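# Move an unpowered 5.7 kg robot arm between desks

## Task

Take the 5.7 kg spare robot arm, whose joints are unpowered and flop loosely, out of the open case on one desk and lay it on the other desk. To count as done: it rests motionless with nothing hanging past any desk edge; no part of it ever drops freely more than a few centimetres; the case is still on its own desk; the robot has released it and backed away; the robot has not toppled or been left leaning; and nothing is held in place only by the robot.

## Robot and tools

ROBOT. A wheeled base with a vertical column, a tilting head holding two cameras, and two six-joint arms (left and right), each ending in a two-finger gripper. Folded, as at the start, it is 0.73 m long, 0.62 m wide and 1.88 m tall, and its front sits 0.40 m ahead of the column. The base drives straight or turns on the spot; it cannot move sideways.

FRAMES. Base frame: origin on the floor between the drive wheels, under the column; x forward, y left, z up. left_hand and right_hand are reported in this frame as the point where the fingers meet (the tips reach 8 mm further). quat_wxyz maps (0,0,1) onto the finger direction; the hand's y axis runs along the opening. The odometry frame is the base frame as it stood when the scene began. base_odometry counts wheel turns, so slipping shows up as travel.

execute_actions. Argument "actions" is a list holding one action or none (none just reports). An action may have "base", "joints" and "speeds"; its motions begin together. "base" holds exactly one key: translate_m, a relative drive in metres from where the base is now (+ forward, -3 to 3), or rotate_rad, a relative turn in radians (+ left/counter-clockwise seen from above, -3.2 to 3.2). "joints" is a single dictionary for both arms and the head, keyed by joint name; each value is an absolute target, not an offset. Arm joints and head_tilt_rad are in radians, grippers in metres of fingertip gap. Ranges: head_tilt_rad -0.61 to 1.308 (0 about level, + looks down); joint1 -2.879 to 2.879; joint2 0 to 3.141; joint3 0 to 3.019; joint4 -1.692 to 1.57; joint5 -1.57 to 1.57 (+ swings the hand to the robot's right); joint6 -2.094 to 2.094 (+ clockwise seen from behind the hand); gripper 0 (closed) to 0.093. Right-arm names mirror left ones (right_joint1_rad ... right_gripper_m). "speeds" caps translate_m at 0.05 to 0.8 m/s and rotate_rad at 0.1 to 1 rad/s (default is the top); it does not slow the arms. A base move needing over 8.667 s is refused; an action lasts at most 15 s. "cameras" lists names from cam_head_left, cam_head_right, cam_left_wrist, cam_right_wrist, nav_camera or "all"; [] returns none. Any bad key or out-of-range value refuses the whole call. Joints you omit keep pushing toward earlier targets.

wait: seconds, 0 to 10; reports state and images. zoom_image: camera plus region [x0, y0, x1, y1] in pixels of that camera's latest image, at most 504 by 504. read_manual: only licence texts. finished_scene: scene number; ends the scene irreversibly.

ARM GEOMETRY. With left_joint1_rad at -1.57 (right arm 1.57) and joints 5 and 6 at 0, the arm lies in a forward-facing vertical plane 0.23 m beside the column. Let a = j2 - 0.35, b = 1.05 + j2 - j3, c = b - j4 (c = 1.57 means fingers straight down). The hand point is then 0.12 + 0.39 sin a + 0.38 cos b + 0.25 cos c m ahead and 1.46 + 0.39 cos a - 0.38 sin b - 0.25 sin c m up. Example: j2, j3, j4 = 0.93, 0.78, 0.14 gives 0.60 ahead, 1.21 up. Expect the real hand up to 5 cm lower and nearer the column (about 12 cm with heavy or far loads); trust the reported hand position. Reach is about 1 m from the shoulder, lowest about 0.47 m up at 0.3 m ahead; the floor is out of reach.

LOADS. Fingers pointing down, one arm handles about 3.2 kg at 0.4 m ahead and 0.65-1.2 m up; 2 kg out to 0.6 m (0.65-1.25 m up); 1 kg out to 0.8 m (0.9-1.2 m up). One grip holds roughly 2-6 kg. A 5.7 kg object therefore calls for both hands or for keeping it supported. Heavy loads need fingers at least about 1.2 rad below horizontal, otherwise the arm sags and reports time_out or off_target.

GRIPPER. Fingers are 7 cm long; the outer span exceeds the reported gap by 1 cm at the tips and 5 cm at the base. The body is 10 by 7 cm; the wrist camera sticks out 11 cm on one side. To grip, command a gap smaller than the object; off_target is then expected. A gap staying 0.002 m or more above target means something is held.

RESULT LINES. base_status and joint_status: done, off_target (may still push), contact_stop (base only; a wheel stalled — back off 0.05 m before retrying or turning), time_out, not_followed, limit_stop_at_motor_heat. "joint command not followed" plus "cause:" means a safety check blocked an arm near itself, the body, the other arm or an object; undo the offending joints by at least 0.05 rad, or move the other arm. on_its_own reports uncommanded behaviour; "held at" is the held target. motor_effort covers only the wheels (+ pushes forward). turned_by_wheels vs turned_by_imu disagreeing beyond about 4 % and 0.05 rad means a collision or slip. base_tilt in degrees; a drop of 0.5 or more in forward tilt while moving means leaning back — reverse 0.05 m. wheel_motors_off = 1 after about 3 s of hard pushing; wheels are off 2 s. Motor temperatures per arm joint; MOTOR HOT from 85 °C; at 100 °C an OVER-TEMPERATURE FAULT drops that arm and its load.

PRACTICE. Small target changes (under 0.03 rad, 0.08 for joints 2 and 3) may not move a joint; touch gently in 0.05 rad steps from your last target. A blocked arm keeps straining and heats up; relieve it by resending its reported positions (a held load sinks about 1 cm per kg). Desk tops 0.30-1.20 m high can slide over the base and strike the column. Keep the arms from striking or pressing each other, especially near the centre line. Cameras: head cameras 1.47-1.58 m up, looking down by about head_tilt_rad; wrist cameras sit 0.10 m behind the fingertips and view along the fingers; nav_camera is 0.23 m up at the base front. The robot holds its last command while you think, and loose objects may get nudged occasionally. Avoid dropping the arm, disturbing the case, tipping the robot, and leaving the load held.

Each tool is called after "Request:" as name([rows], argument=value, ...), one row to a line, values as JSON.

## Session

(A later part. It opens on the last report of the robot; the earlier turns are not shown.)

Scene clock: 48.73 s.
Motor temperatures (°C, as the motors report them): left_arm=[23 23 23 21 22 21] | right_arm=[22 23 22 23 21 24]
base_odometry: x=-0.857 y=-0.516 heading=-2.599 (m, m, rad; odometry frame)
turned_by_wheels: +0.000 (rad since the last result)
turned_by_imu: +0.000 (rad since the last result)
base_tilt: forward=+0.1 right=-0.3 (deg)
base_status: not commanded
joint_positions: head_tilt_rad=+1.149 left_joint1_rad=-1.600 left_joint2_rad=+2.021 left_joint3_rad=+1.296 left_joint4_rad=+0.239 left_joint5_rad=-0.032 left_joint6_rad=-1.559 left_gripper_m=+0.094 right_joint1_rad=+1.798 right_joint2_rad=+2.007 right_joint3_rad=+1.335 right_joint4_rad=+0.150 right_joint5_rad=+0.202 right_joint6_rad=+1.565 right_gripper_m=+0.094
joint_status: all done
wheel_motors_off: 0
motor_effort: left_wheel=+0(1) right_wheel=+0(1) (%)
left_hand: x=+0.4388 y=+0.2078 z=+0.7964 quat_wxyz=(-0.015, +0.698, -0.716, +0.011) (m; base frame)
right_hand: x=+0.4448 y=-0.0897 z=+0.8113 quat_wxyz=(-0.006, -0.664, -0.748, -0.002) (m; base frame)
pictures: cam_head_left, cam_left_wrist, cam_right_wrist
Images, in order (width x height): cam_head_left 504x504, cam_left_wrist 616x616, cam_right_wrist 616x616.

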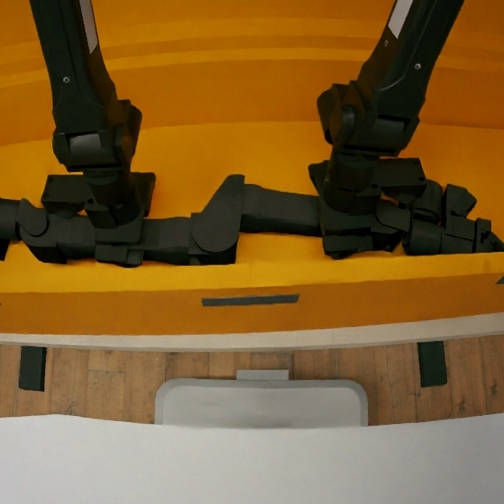

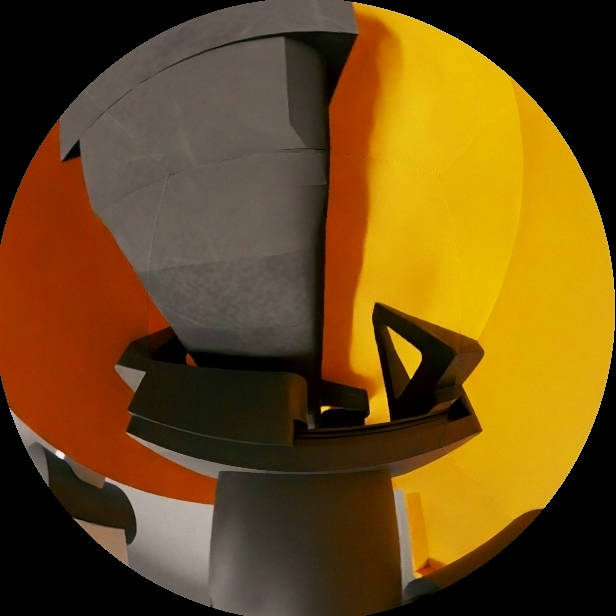

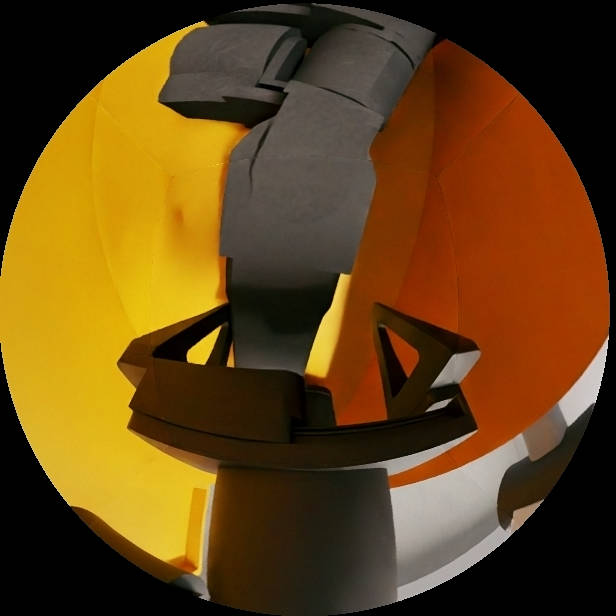

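Request:
execute_actions([
  {"joints":{"left_joint2_rad":2.09,"left_joint3_rad":1.29,"right_joint2_rad":2.09,"right_joint3_rad":1.38}},
], cameras=[])

Request:
execute_actions([
  {"joints":{"left_gripper_m":0,"right_gripper_m":0}},
], cameras=["cam_head_left","cam_left_wrist","cam_right_wrist"])

Scene clock: 52.73 s.
Motor temperatures (°C, as the motors report them): left_arm=[23 23 23 21 22 21] | right_arm=[22 23 22 23 21 24]
base_odometry: x=-0.857 y=-0.516 heading=-2.599 (m, m, rad; odometry frame)
turned_by_wheels: +0.000 (rad since the last result)
turned_by_imu: +0.001 (rad since the last result)
base_tilt: forward=+0.0 right=-0.3 (deg)
base_status: not commanded
joint_positions: head_tilt_rad=+1.149 left_joint1_rad=-1.601 left_joint2_rad=+2.053 left_joint3_rad=+1.291 left_joint4_rad=+0.240 left_joint5_rad=-0.034 left_joint6_rad=-1.560 left_gripper_m=+0.094 right_joint1_rad=+1.798 right_joint2_rad=+2.064 right_joint3_rad=+1.394 right_joint4_rad=+0.156 right_joint5_rad=+0.202 right_joint6_rad=+1.569 right_gripper_m=+0.094
joint_status: all done
wheel_motors_off: 0
motor_effort: left_wheel=+1(1) right_wheel=-1(1) (%)
left_hand: x=+0.4151 y=+0.2081 z=+0.7872 quat_wxyz=(-0.003, +0.698, -0.716, -0.002) (m; base frame)
right_hand: x=+0.4445 y=-0.0853 z=+0.7898 quat_wxyz=(-0.009, -0.666, -0.746, -0.006) (m; base frame)
pictures: none
No camera images: the call's "cameras" was empty. Leave "cameras" out to get every camera's image.

Scene clock: 53.47 s.
Motor temperatures (°C, as the motors report them): left_arm=[23 23 23 21 22 21] | right_arm=[22 23 22 23 21 24]
base_odometry: x=-0.857 y=-0.516 heading=-2.599 (m, m, rad; odometry frame)
turned_by_wheels: +0.000 (rad since the last result)
turned_by_imu: +0.000 (rad since the last result)
base_tilt: forward=+0.0 right=-0.3 (deg)
base_status: not commanded
joint_positions: head_tilt_rad=+1.149 left_joint1_rad=-1.601 left_joint2_rad=+2.053 left_joint3_rad=+1.292 left_joint4_rad=+0.249 left_joint5_rad=-0.035 left_joint6_rad=-1.593 left_gripper_m=+0.051 right_joint1_rad=+1.798 right_joint2_rad=+2.062 right_joint3_rad=+1.415 right_joint4_rad=+0.165 right_joint5_rad=+0.198 right_joint6_rad=+1.601 right_gripper_m=+0.058
joint_status: left_gripper_m off_target (ended at +0.051, target +0.000); right_gripper_m off_target (ended at +0.058, target +0.000)
wheel_motors_off: 0
motor_effort: left_wheel=+0(2) right_wheel=-4(5) (%)
left_hand: x=+0.4179 y=+0.2076 z=+0.7870 quat_wxyz=(-0.007, +0.710, -0.704, +0.001) (m; base frame)
right_hand: x=+0.4611 y=-0.0827 z=+0.7898 quat_wxyz=(-0.017, -0.680, -0.733, -0.019) (m; base frame)
pictures: cam_head_left, cam_left_wrist, cam_right_wrist
Images, in order (width x height): cam_head_left 504x504, cam_left_wrist 616x616, cam_right_wrist 616x616.

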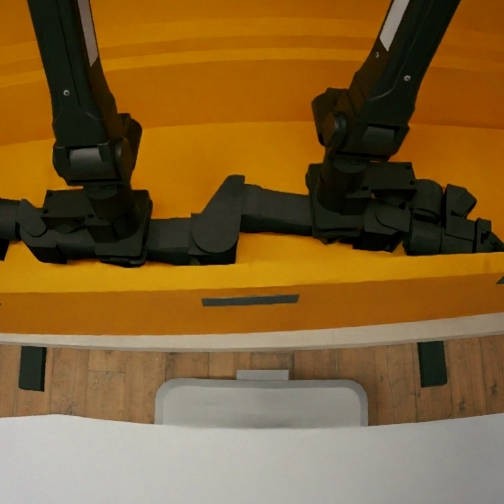

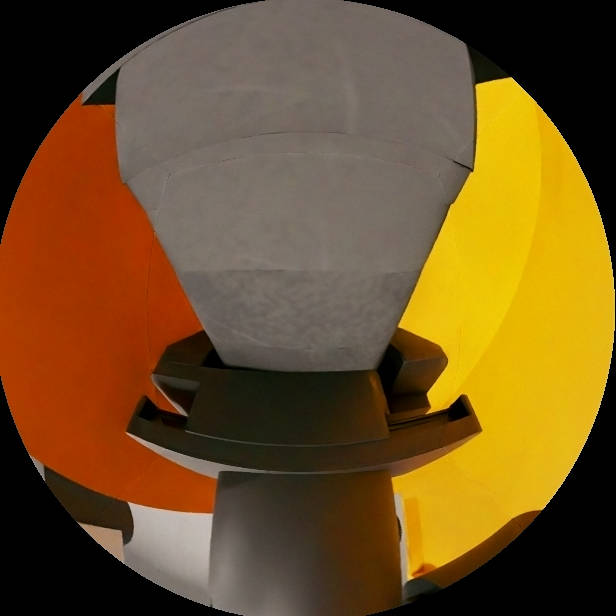

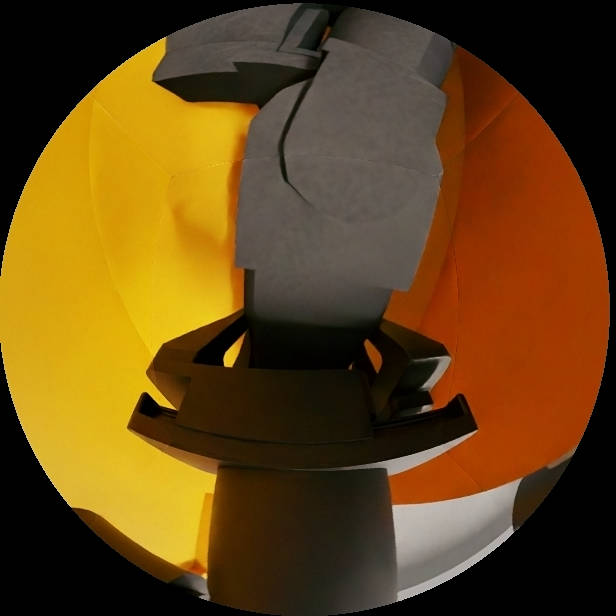

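Request:
execute_actions([
  {"joints":{"left_joint2_rad":1.85,"left_joint3_rad":1.12,"left_joint4_rad":0.2,"right_joint1_rad":1.82,"right_joint2_rad":1.87,"right_joint3_rad":1.2,"right_joint4_rad":0.13}},
], cameras=["cam_head_left"])

Request:
execute_actions([
  {"joints":{"left_joint2_rad":1.5,"left_joint3_rad":0.88,"left_joint4_rad":0.1,"right_joint1_rad":1.87,"right_joint5_rad":0.24,"right_joint2_rad":1.52,"right_joint3_rad":0.95,"right_joint4_rad":0.05}},
], cameras=["cam_head_left"])

Scene clock: 59.07 s.
Motor temperatures (°C, as the motors report them): left_arm=[23 24 23 21 22 21] | right_arm=[22 23 22 23 21 24]
base_odometry: x=-0.857 y=-0.516 heading=-2.599 (m, m, rad; odometry frame)
turned_by_wheels: +0.000 (rad since the last result)
turned_by_imu: +0.001 (rad since the last result)
base_tilt: forward=+0.0 right=-0.3 (deg)
base_status: not commanded
joint_positions: head_tilt_rad=+1.149 left_joint1_rad=-1.619 left_joint2_rad=+1.976 left_joint3_rad=+1.168 left_joint4_rad=+0.212 left_joint5_rad=-0.021 left_joint6_rad=-1.582 left_gripper_m=+0.051 right_joint1_rad=+1.798 right_joint2_rad=+1.954 right_joint3_rad=+1.233 right_joint4_rad=+0.144 right_joint5_rad=+0.202 right_joint6_rad=+1.670 right_gripper_m=+0.057
joint_status: all done
wheel_motors_off: 0
motor_effort: left_wheel=+0(2) right_wheel=-1(4) (%)
left_hand: x=+0.3827 y=+0.1946 z=+0.8224 quat_wxyz=(+0.032, +0.701, -0.712, -0.019) (m; base frame)
right_hand: x=+0.4149 y=-0.0977 z=+0.8344 quat_wxyz=(+0.011, -0.698, -0.715, +0.018) (m; base frame)
pictures: cam_head_left
Images, in order (width x height): cam_head_left 504x504.

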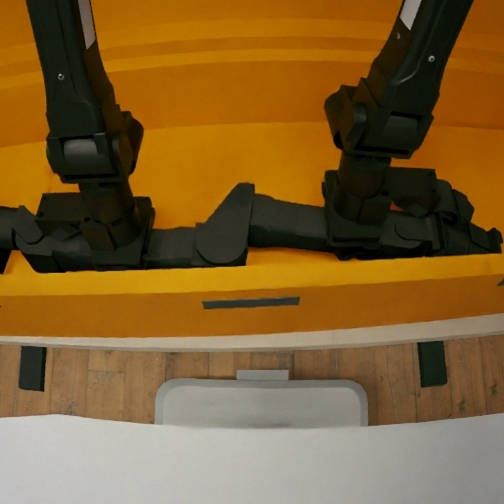

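Scene clock: 60.43 s.
Motor temperatures (°C, as the motors report them): left_arm=[23 24 23 21 22 21] | right_arm=[22 23 22 23 21 24]
base_odometry: x=-0.857 y=-0.516 heading=-2.599 (m, m, rad; odometry frame)
turned_by_wheels: +0.000 (rad since the last result)
turned_by_imu: +0.000 (rad since the last result)
base_tilt: forward=+0.1 right=-0.3 (deg)
base_status: not commanded
joint_positions: head_tilt_rad=+1.149 left_joint1_rad=-1.616 left_joint2_rad=+1.592 left_joint3_rad=+0.899 left_joint4_rad=+0.111 left_joint5_rad=-0.032 left_joint6_rad=-1.585 left_gripper_m=+0.051 right_joint1_rad=+1.853 right_joint2_rad=+1.613 right_joint3_rad=+0.997 right_joint4_rad=+0.066 right_joint5_rad=+0.231 right_joint6_rad=+1.691 right_gripper_m=+0.057
joint_status: all done
wheel_motors_off: 0
motor_effort: left_wheel=+0(2) right_wheel=-1(1) (%)
left_hand: x=+0.4097 y=+0.2031 z=+0.9576 quat_wxyz=(+0.022, +0.703, -0.711, -0.018) (m; base frame)
right_hand: x=+0.4428 y=-0.0900 z=+0.9614 quat_wxyz=(+0.007, -0.698, -0.716, +0.000) (m; base frame)
pictures: cam_head_left
Images, in order (width x height): cam_head_left 504x504.

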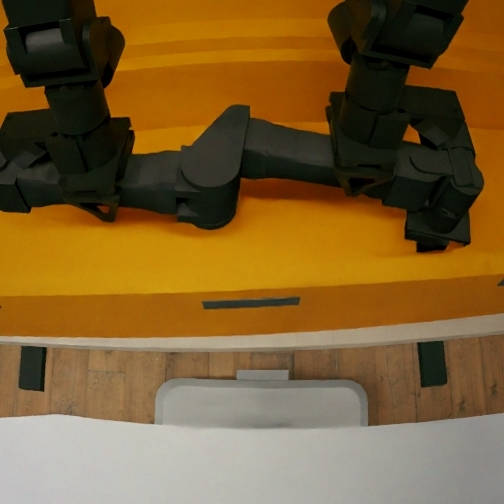

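Request:
execute_actions([
  {"joints":{"left_joint2_rad":1.1,"left_joint3_rad":0.74,"left_joint4_rad":-0.16,"right_joint1_rad":1.92,"right_joint5_rad":0.28,"right_joint2_rad":1.12,"right_joint3_rad":0.8,"right_joint4_rad":-0.2}},
], cameras=["cam_head_left"])

Request:
execute_actions([
  {"joints":{"head_tilt_rad":0.8,"left_joint2_rad":0.72,"left_joint3_rad":0.74,"left_joint4_rad":-0.52,"right_joint1_rad":2.0,"right_joint5_rad":0.33,"right_joint2_rad":0.74,"right_joint3_rad":0.79,"right_joint4_rad":-0.55}},
], cameras=["cam_head_left","cam_head_right"])

Scene clock: 66.33 s.
Motor temperatures (°C, as the motors report them): left_arm=[23 25 23 21 22 21] | right_arm=[22 24 22 23 21 25]
base_odometry: x=-0.857 y=-0.516 heading=-2.599 (m, m, rad; odometry frame)
turned_by_wheels: +0.000 (rad since the last result)
turned_by_imu: +0.001 (rad since the last result)
base_tilt: forward=+0.1 right=-0.3 (deg)
base_status: not commanded
joint_positions: head_tilt_rad=+1.149 left_joint1_rad=-1.634 left_joint2_rad=+1.198 left_joint3_rad=+0.721 left_joint4_rad=-0.154 left_joint5_rad=-0.017 left_joint6_rad=-1.598 left_gripper_m=+0.051 right_joint1_rad=+1.914 right_joint2_rad=+1.226 right_joint3_rad=+0.811 right_joint4_rad=-0.172 right_joint5_rad=+0.262 right_joint6_rad=+1.732 right_gripper_m=+0.057
joint_status: all done
wheel_motors_off: 0
motor_effort: left_wheel=+0(4) right_wheel=-2(4) (%)
left_hand: x=+0.4041 y=+0.1967 z=+1.0842 quat_wxyz=(+0.051, +0.703, -0.709, -0.026) (m; base frame)
right_hand: x=+0.4395 y=-0.0967 z=+1.0948 quat_wxyz=(+0.024, -0.698, -0.716, +0.005) (m; base frame)
pictures: cam_head_left
Images, in order (width x height): cam_head_left 504x504.

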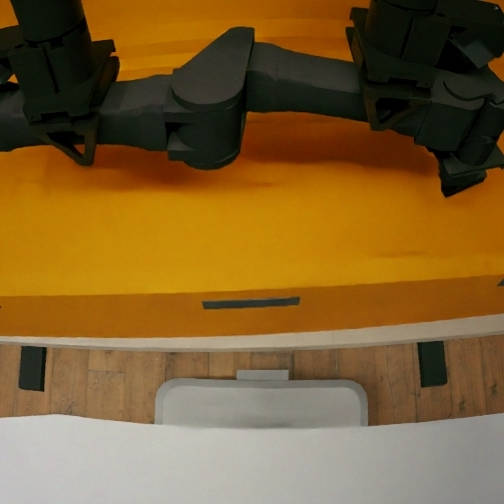

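Scene clock: 67.73 s.
Motor temperatures (°C, as the motors report them): left_arm=[23 25 24 21 22 21] | right_arm=[22 24 22 23 21 25]
base_odometry: x=-0.857 y=-0.516 heading=-2.599 (m, m, rad; odometry frame)
turned_by_wheels: +0.000 (rad since the last result)
turned_by_imu: +0.000 (rad since the last result)
base_tilt: forward=+0.0 right=-0.3 (deg)
base_status: not commanded
joint_positions: head_tilt_rad=+0.816 left_joint1_rad=-1.647 left_joint2_rad=+0.802 left_joint3_rad=+0.674 left_joint4_rad=-0.510 left_joint5_rad=-0.004 left_joint6_rad=-1.608 left_gripper_m=+0.051 right_joint1_rad=+2.012 right_joint2_rad=+0.851 right_joint3_rad=+0.767 right_joint4_rad=-0.501 right_joint5_rad=+0.292 right_joint6_rad=+1.781 right_gripper_m=+0.057
joint_status: right_joint5_rad off_target (ended at +0.291, target +0.330); the others done
wheel_motors_off: 0
motor_effort: left_wheel=+1(2) right_wheel=+0(4) (%)
left_hand: x=+0.4119 y=+0.1960 z=+1.2058 quat_wxyz=(+0.061, +0.704, -0.707, -0.020) (m; base frame)
right_hand: x=+0.4490 y=-0.0981 z=+1.2240 quat_wxyz=(+0.041, -0.697, -0.716, -0.016) (m; base frame)
pictures: cam_head_left, cam_head_right
Images, in order (width x height): cam_head_left 504x504, cam_head_right 504x504.

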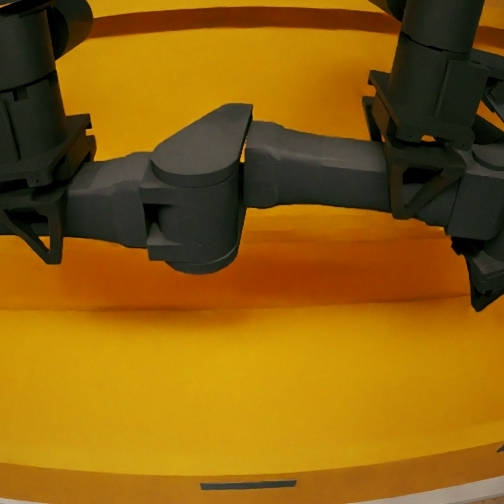

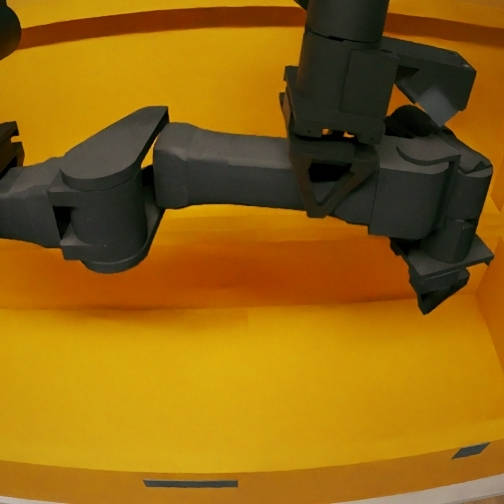

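Request:
execute_actions([
  {"base":{"translate_m":-0.12},"speeds":{"translate_m":0.1}},
], cameras=["cam_head_left","cam_left_wrist","cam_right_wrist"])

Scene clock: 70.80 s.
Motor temperatures (°C, as the motors report them): left_arm=[23 25 24 21 23 21] | right_arm=[22 24 22 23 21 26]
base_odometry: x=-0.754 y=-0.454 heading=-2.599 (m, m, rad; odometry frame)
turned_by_wheels: +0.000 (rad since the last result)
turned_by_imu: +0.000 (rad since the last result)
base_tilt: forward=+0.1 right=-0.3 (deg)
base_status: done
joint_positions: head_tilt_rad=+0.815 left_joint1_rad=-1.647 left_joint2_rad=+0.806 left_joint3_rad=+0.668 left_joint4_rad=-0.512 left_joint5_rad=-0.003 left_joint6_rad=-1.609 left_gripper_m=+0.051 right_joint1_rad=+2.012 right_joint2_rad=+0.854 right_joint3_rad=+0.761 right_joint4_rad=-0.505 right_joint5_rad=+0.289 right_joint6_rad=+1.785 right_gripper_m=+0.057
joint_status: not commanded
wheel_motors_off: 0
motor_effort: left_wheel=+0(28) right_wheel=+0(37) (%)
left_hand: x=+0.4067 y=+0.1958 z=+1.2041 quat_wxyz=(+0.066, +0.704, -0.707, -0.025) (m; base frame)
right_hand: x=+0.4439 y=-0.0981 z=+1.2221 quat_wxyz=(+0.045, -0.697, -0.716, -0.012) (m; base frame)
pictures: cam_head_left, cam_left_wrist, cam_right_wrist
Images, in order (width x height): cam_head_left 504x504, cam_left_wrist 616x616, cam_right_wrist 616x616.

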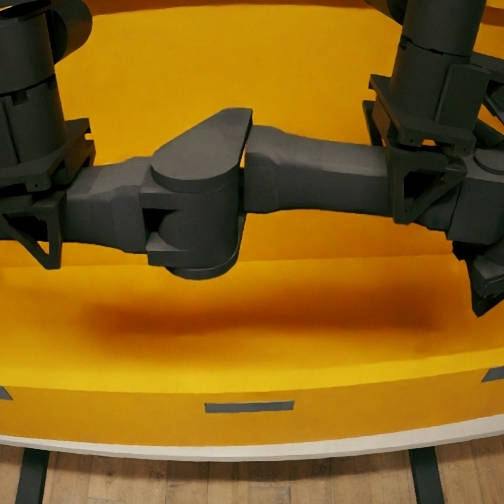

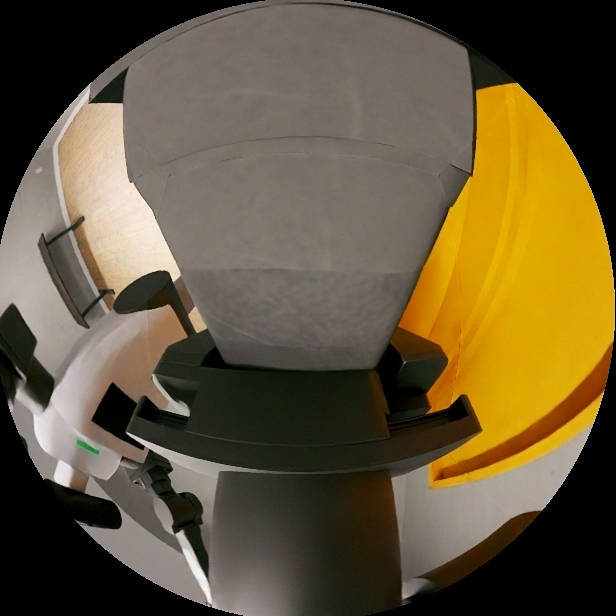

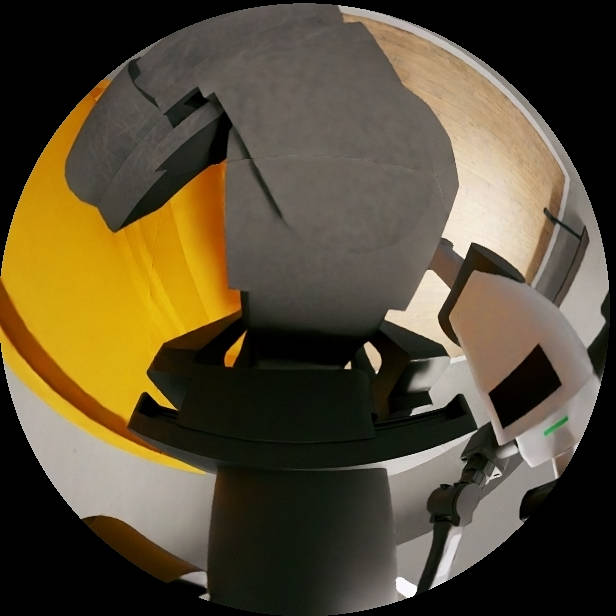

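Request:
execute_actions([
  {"base":{"translate_m":-0.65},"speeds":{"translate_m":0.12}},
], cameras=["cam_head_left"])

Request:
execute_actions([
  {"base":{"rotate_rad":-2.2},"speeds":{"rotate_rad":0.3},"joints":{"head_tilt_rad":0.45}},
], cameras=["cam_head_left","cam_head_right","nav_camera"])

Scene clock: 79.17 s.
Motor temperatures (°C, as the motors report them): left_arm=[23 25 25 21 23 21] | right_arm=[22 25 22 24 23 27]
base_odometry: x=-0.197 y=-0.119 heading=-2.598 (m, m, rad; odometry frame)
turned_by_wheels: +0.002 (rad since the last result)
turned_by_imu: +0.003 (rad since the last result)
base_tilt: forward=+0.1 right=-0.3 (deg)
base_status: done
joint_positions: head_tilt_rad=+0.815 left_joint1_rad=-1.647 left_joint2_rad=+0.809 left_joint3_rad=+0.668 left_joint4_rad=-0.514 left_joint5_rad=-0.002 left_joint6_rad=-1.610 left_gripper_m=+0.051 right_joint1_rad=+2.012 right_joint2_rad=+0.857 right_joint3_rad=+0.762 right_joint4_rad=-0.505 right_joint5_rad=+0.290 right_joint6_rad=+1.784 right_gripper_m=+0.057
joint_status: not commanded
wheel_motors_off: 0
motor_effort: left_wheel=+2(40) right_wheel=-1(37) (%)
left_hand: x=+0.4058 y=+0.1957 z=+1.2035 quat_wxyz=(+0.067, +0.704, -0.706, -0.026) (m; base frame)
right_hand: x=+0.4436 y=-0.0980 z=+1.2215 quat_wxyz=(+0.046, -0.696, -0.717, -0.011) (m; base frame)
pictures: cam_head_left
Images, in order (width x height): cam_head_left 504x504.

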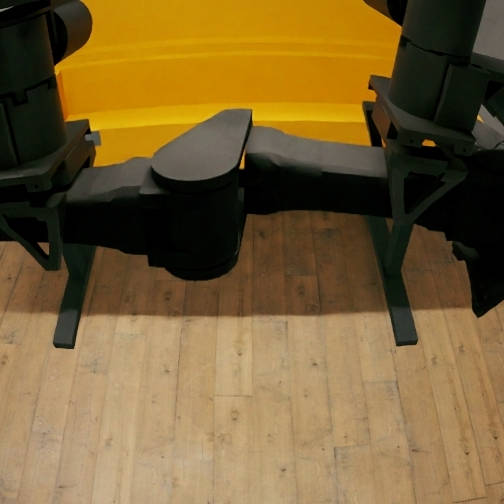

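Scene clock: 87.37 s.
Motor temperatures (°C, as the motors report them): left_arm=[23 25 26 21 24 21] | right_arm=[22 25 23 24 23 28]
base_odometry: x=-0.197 y=-0.118 heading=+1.487 (m, m, rad; odometry frame)
turned_by_wheels: -2.199 (rad since the last result)
turned_by_imu: -2.221 (rad since the last result)
base_tilt: forward=+0.0 right=-0.3 (deg)
base_status: done
joint_positions: head_tilt_rad=+0.469 left_joint1_rad=-1.648 left_joint2_rad=+0.809 left_joint3_rad=+0.668 left_joint4_rad=-0.514 left_joint5_rad=-0.002 left_joint6_rad=-1.611 left_gripper_m=+0.051 right_joint1_rad=+2.012 right_joint2_rad=+0.857 right_joint3_rad=+0.762 right_joint4_rad=-0.505 right_joint5_rad=+0.290 right_joint6_rad=+1.783 right_gripper_m=+0.057
joint_status: all done
wheel_motors_off: 0
motor_effort: left_wheel=+3(42) right_wheel=-6(55) (%)
left_hand: x=+0.4058 y=+0.1955 z=+1.2035 quat_wxyz=(+0.067, +0.704, -0.706, -0.026) (m; base frame)
right_hand: x=+0.4441 y=-0.0981 z=+1.2216 quat_wxyz=(+0.045, -0.696, -0.717, -0.011) (m; base frame)
pictures: cam_head_left, cam_head_right, nav_camera
Images, in order (width x height): cam_head_left 504x504, cam_head_right 504x504, nav_camera 504x504.

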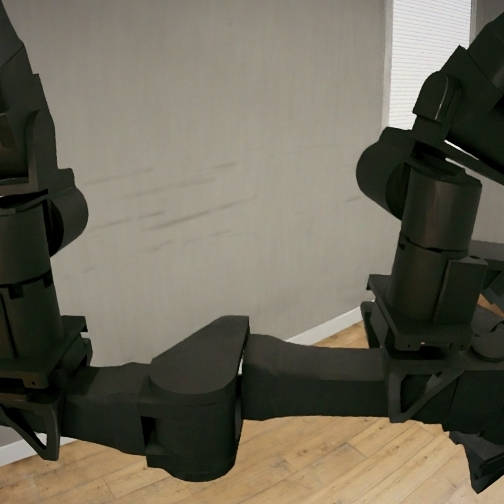

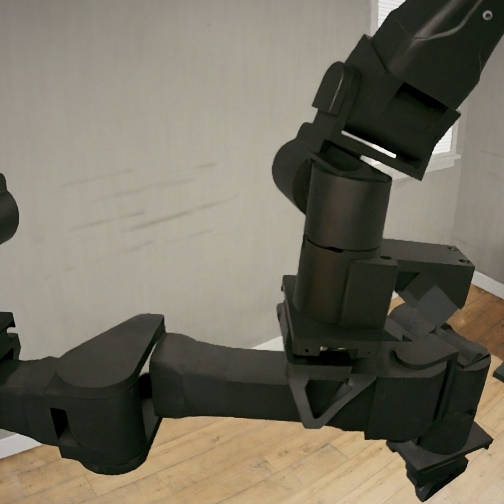

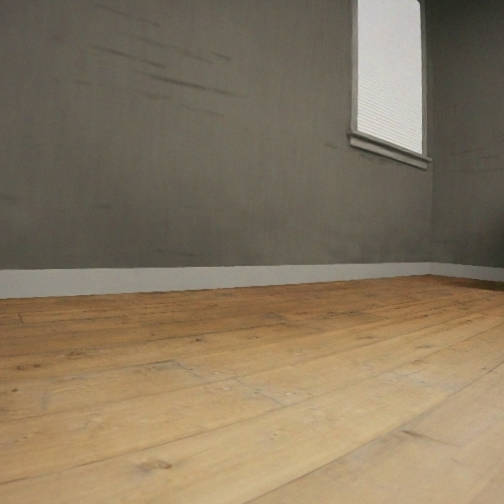

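Request:
execute_actions([
  {"base":{"rotate_rad":-0.93},"speeds":{"rotate_rad":0.3}},
], cameras=["cam_head_left","cam_head_right","nav_camera"])

Scene clock: 93.83 s.
Motor temperatures (°C, as the motors report them): left_arm=[23 25 26 21 24 21] | right_arm=[22 25 23 24 24 29]
base_odometry: x=-0.197 y=-0.118 heading=+0.557 (m, m, rad; odometry frame)
turned_by_wheels: -0.929 (rad since the last result)
turned_by_imu: -0.939 (rad since the last result)
base_tilt: forward=+0.1 right=-0.3 (deg)
base_status: done
joint_positions: head_tilt_rad=+0.468 left_joint1_rad=-1.648 left_joint2_rad=+0.809 left_joint3_rad=+0.668 left_joint4_rad=-0.514 left_joint5_rad=-0.002 left_joint6_rad=-1.611 left_gripper_m=+0.051 right_joint1_rad=+2.012 right_joint2_rad=+0.857 right_joint3_rad=+0.762 right_joint4_rad=-0.505 right_joint5_rad=+0.290 right_joint6_rad=+1.783 right_gripper_m=+0.057
joint_status: not commanded
wheel_motors_off: 0
motor_effort: left_wheel=+3(23) right_wheel=-6(34) (%)
left_hand: x=+0.4058 y=+0.1955 z=+1.2035 quat_wxyz=(+0.067, +0.704, -0.706, -0.026) (m; base frame)
right_hand: x=+0.4441 y=-0.0982 z=+1.2216 quat_wxyz=(+0.045, -0.696, -0.717, -0.011) (m; base frame)
pictures: cam_head_left, cam_head_right, nav_camera
Images, in order (width x height): cam_head_left 504x504, cam_head_right 504x504, nav_camera 504x504.

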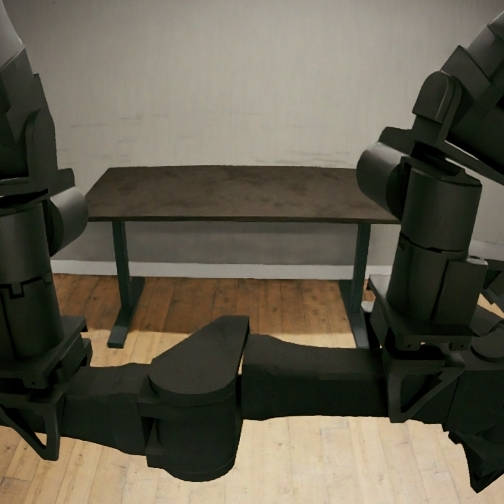

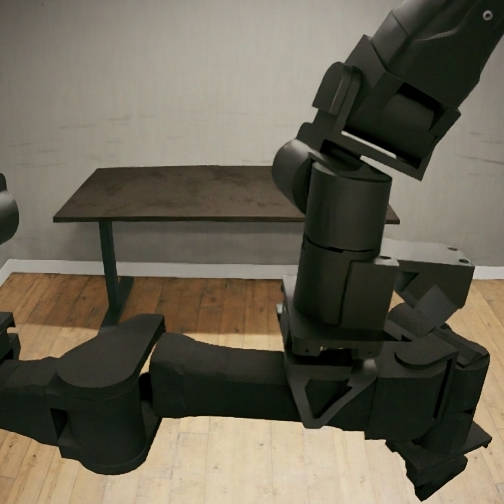

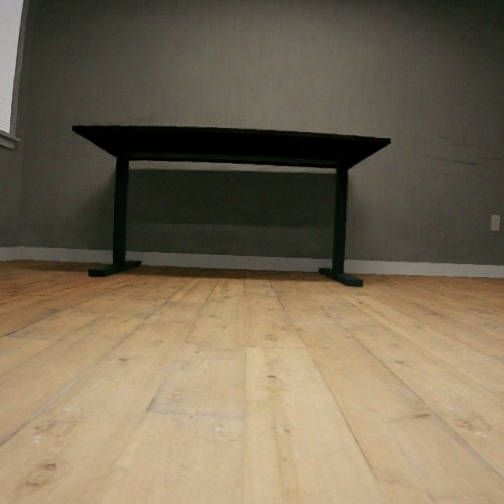

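Request:
execute_actions([
  {"base":{"translate_m":1.2},"speeds":{"translate_m":0.2},"joints":{"head_tilt_rad":0.8}},
], cameras=["cam_head_left","cam_head_right","nav_camera"])

Scene clock: 103.90 s.
Motor temperatures (°C, as the motors report them): left_arm=[23 26 27 21 25 21] | right_arm=[22 26 23 24 25 30]
base_odometry: x=+0.821 y=+0.516 heading=+0.557 (m, m, rad; odometry frame)
turned_by_wheels: -0.001 (rad since the last result)
turned_by_imu: +0.003 (rad since the last result)
base_tilt: forward=+0.1 right=-0.3 (deg)
base_status: done
joint_positions: head_tilt_rad=+0.802 left_joint1_rad=-1.648 left_joint2_rad=+0.810 left_joint3_rad=+0.678 left_joint4_rad=-0.515 left_joint5_rad=-0.002 left_joint6_rad=-1.611 left_gripper_m=+0.051 right_joint1_rad=+2.011 right_joint2_rad=+0.858 right_joint3_rad=+0.772 right_joint4_rad=-0.507 right_joint5_rad=+0.294 right_joint6_rad=+1.780 right_gripper_m=+0.057
joint_status: all done
wheel_motors_off: 0
motor_effort: left_wheel=-1(47) right_wheel=+2(56) (%)
left_hand: x=+0.4110 y=+0.1954 z=+1.2043 quat_wxyz=(+0.065, +0.704, -0.706, -0.023) (m; base frame)
right_hand: x=+0.4490 y=-0.0982 z=+1.2226 quat_wxyz=(+0.042, -0.696, -0.717, -0.013) (m; base frame)
pictures: cam_head_left, cam_head_right, nav_camera
Images, in order (width x height): cam_head_left 504x504, cam_head_right 504x504, nav_camera 504x504.

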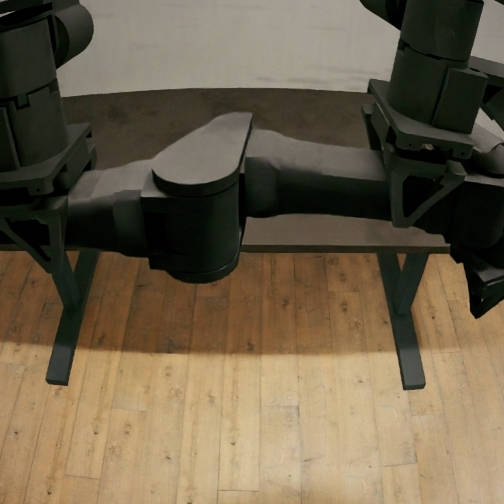

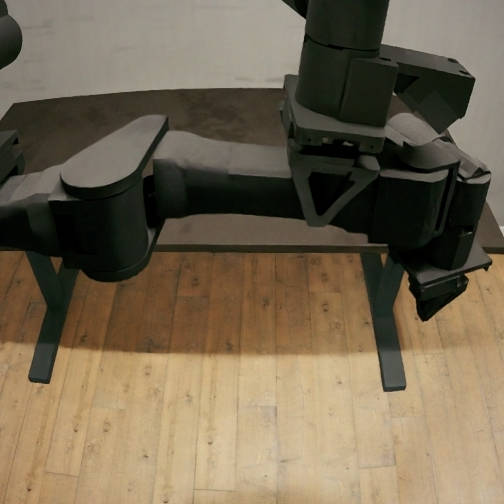

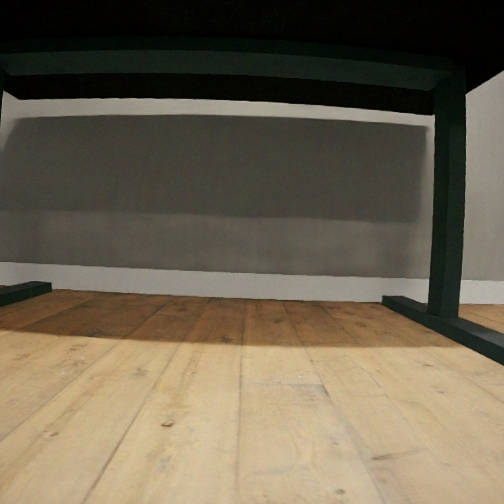

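Request:
execute_actions([
  {"base":{"translate_m":0.62},"speeds":{"translate_m":0.15},"joints":{"head_tilt_rad":1.15}},
], cameras=["cam_head_left","cam_head_right","nav_camera"])

Scene clock: 111.67 s.
Motor temperatures (°C, as the motors report them): left_arm=[23 26 27 21 25 21] | right_arm=[22 26 23 24 25 30]
base_odometry: x=+1.348 y=+0.844 heading=+0.556 (m, m, rad; odometry frame)
turned_by_wheels: -0.001 (rad since the last result)
turned_by_imu: +0.002 (rad since the last result)
base_tilt: forward=+0.0 right=-0.2 (deg)
base_status: done
joint_positions: head_tilt_rad=+1.149 left_joint1_rad=-1.648 left_joint2_rad=+0.810 left_joint3_rad=+0.678 left_joint4_rad=-0.515 left_joint5_rad=-0.003 left_joint6_rad=-1.611 left_gripper_m=+0.051 right_joint1_rad=+2.011 right_joint2_rad=+0.859 right_joint3_rad=+0.772 right_joint4_rad=-0.507 right_joint5_rad=+0.293 right_joint6_rad=+1.780 right_gripper_m=+0.057
joint_status: all done
wheel_motors_off: 0
motor_effort: left_wheel=-1(28) right_wheel=+2(41) (%)
left_hand: x=+0.4112 y=+0.1955 z=+1.2042 quat_wxyz=(+0.065, +0.704, -0.706, -0.023) (m; base frame)
right_hand: x=+0.4489 y=-0.0981 z=+1.2223 quat_wxyz=(+0.042, -0.696, -0.717, -0.012) (m; base frame)
pictures: cam_head_left, cam_head_right, nav_camera
Images, in order (width x height): cam_head_left 504x504, cam_head_right 504x504, nav_camera 504x504.

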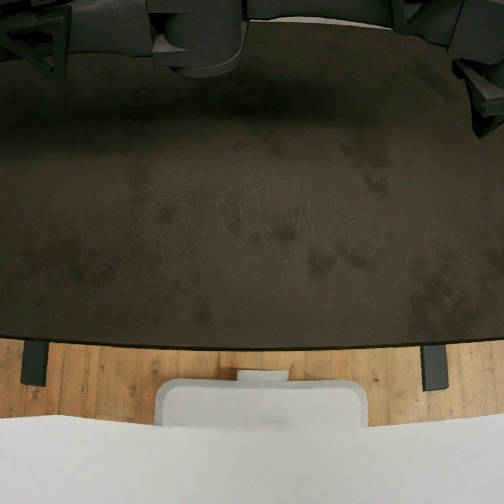

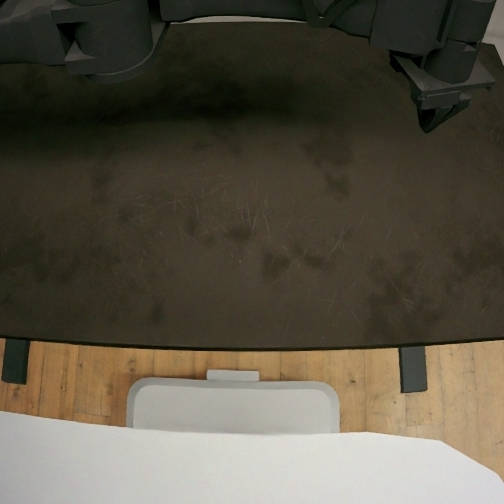

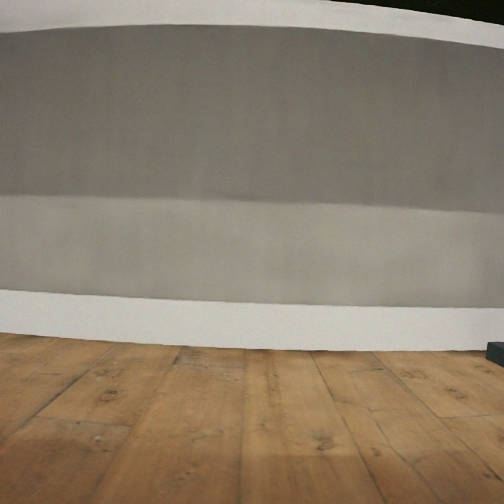

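Request:
execute_actions([
  {"base":{"translate_m":0.08},"speeds":{"translate_m":0.1},"joints":{"left_joint2_rad":1.05,"left_joint3_rad":0.74,"left_joint4_rad":-0.2,"right_joint1_rad":1.93,"right_joint5_rad":0.27,"right_joint2_rad":1.08,"right_joint3_rad":0.82,"right_joint4_rad":-0.22}},
], cameras=[])

Request:
execute_actions([
  {"joints":{"left_joint2_rad":1.4,"left_joint3_rad":0.88,"left_joint4_rad":0.03,"right_joint1_rad":1.87,"right_joint5_rad":0.24,"right_joint2_rad":1.42,"right_joint3_rad":0.96,"right_joint4_rad":-0.02}},
], cameras=["cam_head_left","cam_head_right"])

Scene clock: 116.27 s.
Motor temperatures (°C, as the motors report them): left_arm=[23 26 27 21 25 21] | right_arm=[22 26 23 24 25 30]
base_odometry: x=+1.416 y=+0.886 heading=+0.555 (m, m, rad; odometry frame)
turned_by_wheels: +0.000 (rad since the last result)
turned_by_imu: +0.001 (rad since the last result)
base_tilt: forward=+0.1 right=-0.3 (deg)
base_status: done
joint_positions: head_tilt_rad=+1.149 left_joint1_rad=-1.625 left_joint2_rad=+1.169 left_joint3_rad=+0.723 left_joint4_rad=-0.204 left_joint5_rad=-0.014 left_joint6_rad=-1.624 left_gripper_m=+0.051 right_joint1_rad=+1.921 right_joint2_rad=+1.201 right_joint3_rad=+0.825 right_joint4_rad=-0.200 right_joint5_rad=+0.247 right_joint6_rad=+1.718 right_gripper_m=+0.057
joint_status: all done
wheel_motors_off: 0
motor_effort: left_wheel=-1(28) right_wheel=+2(40) (%)
left_hand: x=+0.4043 y=+0.2008 z=+1.0936 quat_wxyz=(+0.055, +0.713, -0.698, -0.035) (m; base frame)
right_hand: x=+0.4497 y=-0.0916 z=+1.1046 quat_wxyz=(+0.029, -0.692, -0.721, -0.006) (m; base frame)
pictures: none
No camera images: the call's "cameras" was empty. Leave "cameras" out to get every camera's image.

Scene clock: 118.03 s.
Motor temperatures (°C, as the motors report them): left_arm=[23 26 27 21 25 21] | right_arm=[22 26 23 24 25 30]
base_odometry: x=+1.416 y=+0.886 heading=+0.555 (m, m, rad; odometry frame)
turned_by_wheels: +0.000 (rad since the last result)
turned_by_imu: +0.000 (rad since the last result)
base_tilt: forward=+0.1 right=-0.3 (deg)
base_status: not commanded
joint_positions: head_tilt_rad=+1.149 left_joint1_rad=-1.618 left_joint2_rad=+1.517 left_joint3_rad=+0.889 left_joint4_rad=+0.013 left_joint5_rad=-0.025 left_joint6_rad=-1.618 left_gripper_m=+0.051 right_joint1_rad=+1.857 right_joint2_rad=+1.535 right_joint3_rad=+0.991 right_joint4_rad=-0.006 right_joint5_rad=+0.223 right_joint6_rad=+1.700 right_gripper_m=+0.056
joint_status: all done
wheel_motors_off: 0
motor_effort: left_wheel=-1(6) right_wheel=+2(5) (%)
left_hand: x=+0.4160 y=+0.2016 z=+0.9819 quat_wxyz=(+0.036, +0.714, -0.699, -0.028) (m; base frame)
right_hand: x=+0.4595 y=-0.0901 z=+0.9881 quat_wxyz=(+0.012, -0.700, -0.714, -0.004) (m; base frame)
pictures: cam_head_left, cam_head_right
Images, in order (width x height): cam_head_left 504x504, cam_head_right 504x504.

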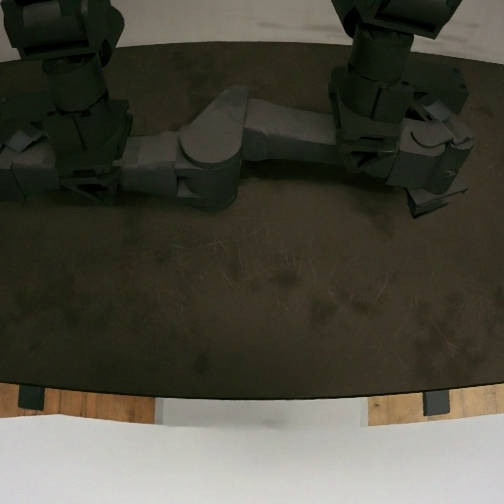

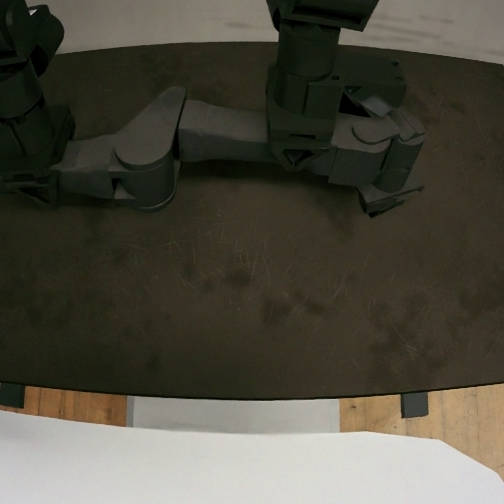

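Plenty of room. Lower in steps.

Request:
execute_actions([
  {"joints":{"left_joint2_rad":1.62,"left_joint3_rad":0.98,"left_joint4_rad":0.12,"right_joint1_rad":1.84,"right_joint5_rad":0.22,"right_joint2_rad":1.64,"right_joint3_rad":1.06,"right_joint4_rad":0.06}},
], cameras=["cam_head_right"])

Request:
execute_actions([
  {"joints":{"left_joint2_rad":1.8,"left_joint3_rad":1.1,"left_joint4_rad":0.18,"right_joint1_rad":1.82,"right_joint2_rad":1.81,"right_joint3_rad":1.17,"right_joint4_rad":0.11}},
], cameras=["cam_head_left","cam_head_right","cam_left_wrist"])

Scene clock: 122.97 s.
Motor temperatures (°C, as the motors report them): left_arm=[23 27 26 21 24 22] | right_arm=[22 26 23 24 24 30]
base_odometry: x=+1.416 y=+0.886 heading=+0.555 (m, m, rad; odometry frame)
turned_by_wheels: +0.000 (rad since the last result)
turned_by_imu: +0.001 (rad since the last result)
base_tilt: forward=+0.1 right=-0.3 (deg)
base_status: not commanded
joint_positions: head_tilt_rad=+1.149 left_joint1_rad=-1.615 left_joint2_rad=+1.732 left_joint3_rad=+1.000 left_joint4_rad=+0.106 left_joint5_rad=-0.027 left_joint6_rad=-1.616 left_gripper_m=+0.051 right_joint1_rad=+1.829 right_joint2_rad=+1.741 right_joint3_rad=+1.099 right_joint4_rad=+0.075 right_joint5_rad=+0.203 right_joint6_rad=+1.694 right_gripper_m=+0.056
joint_status: all done
wheel_motors_off: 0
motor_effort: left_wheel=-1(5) right_wheel=+2(5) (%)
left_hand: x=+0.3978 y=+0.2013 z=+0.9090 quat_wxyz=(+0.039, +0.713, -0.699, -0.033) (m; base frame)
right_hand: x=+0.4402 y=-0.0894 z=+0.9133 quat_wxyz=(+0.017, -0.702, -0.712, +0.005) (m; base frame)
pictures: cam_head_right
Images, in order (width x height): cam_head_right 504x504.

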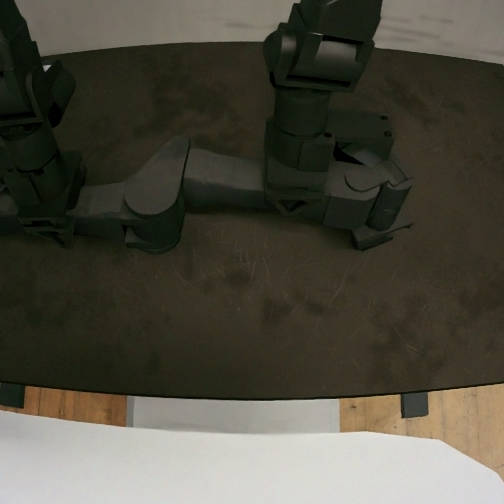

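Scene clock: 124.07 s.
Motor temperatures (°C, as the motors report them): left_arm=[23 27 26 21 24 22] | right_arm=[22 26 22 24 24 29]
base_odometry: x=+1.416 y=+0.886 heading=+0.555 (m, m, rad; odometry frame)
turned_by_wheels: +0.000 (rad since the last result)
turned_by_imu: +0.000 (rad since the last result)
base_tilt: forward=+0.0 right=-0.2 (deg)
base_status: not commanded
joint_positions: head_tilt_rad=+1.149 left_joint1_rad=-1.603 left_joint2_rad=+1.909 left_joint3_rad=+1.150 left_joint4_rad=+0.185 left_joint5_rad=-0.012 left_joint6_rad=-1.614 left_gripper_m=+0.051 right_joint1_rad=+1.829 right_joint2_rad=+1.807 right_joint3_rad=+1.174 right_joint4_rad=+0.093 right_joint5_rad=+0.218 right_joint6_rad=+1.677 right_gripper_m=+0.055
joint_status: all done
wheel_motors_off: 0
motor_effort: left_wheel=+0(2) right_wheel=+2(5) (%)
left_hand: x=+0.4071 y=+0.2045 z=+0.8426 quat_wxyz=(+0.023, +0.716, -0.697, -0.013) (m; base frame)
right_hand: x=+0.4538 y=-0.0849 z=+0.8885 quat_wxyz=(+0.002, -0.698, -0.716, -0.001) (m; base frame)
pictures: cam_head_left, cam_head_right, cam_left_wrist
Images, in order (width x height): cam_head_left 504x504, cam_head_right 504x504, cam_left_wrist 616x616.

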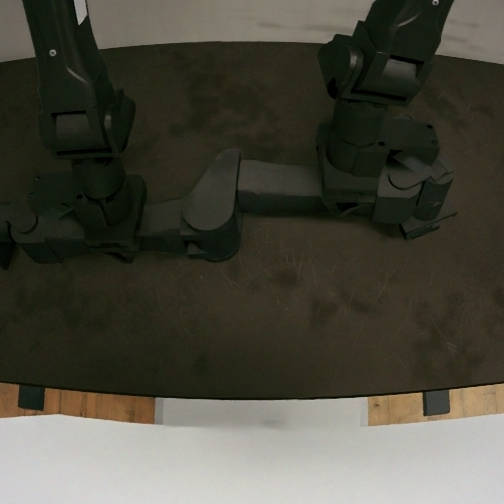

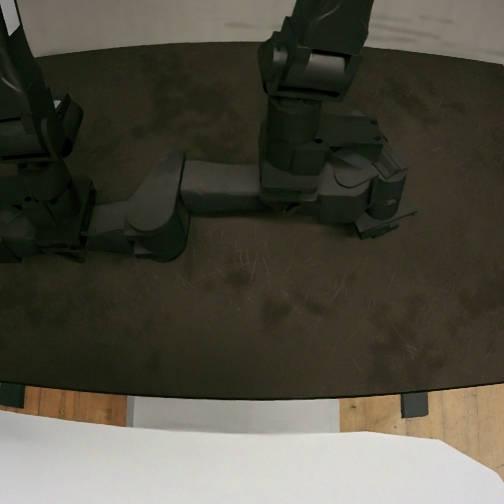

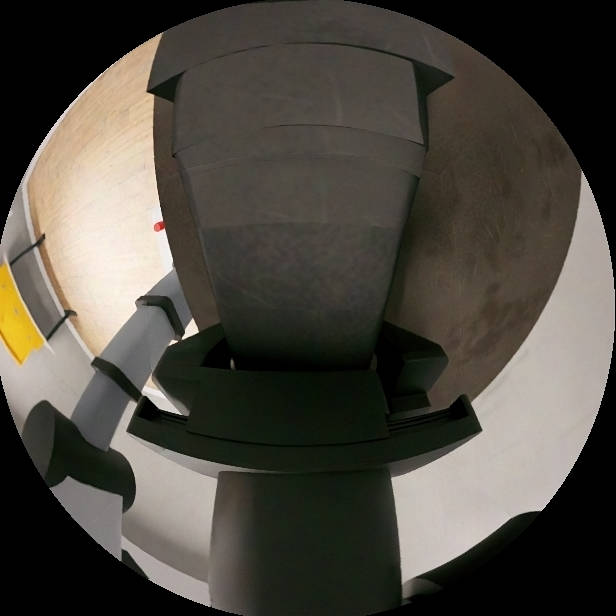

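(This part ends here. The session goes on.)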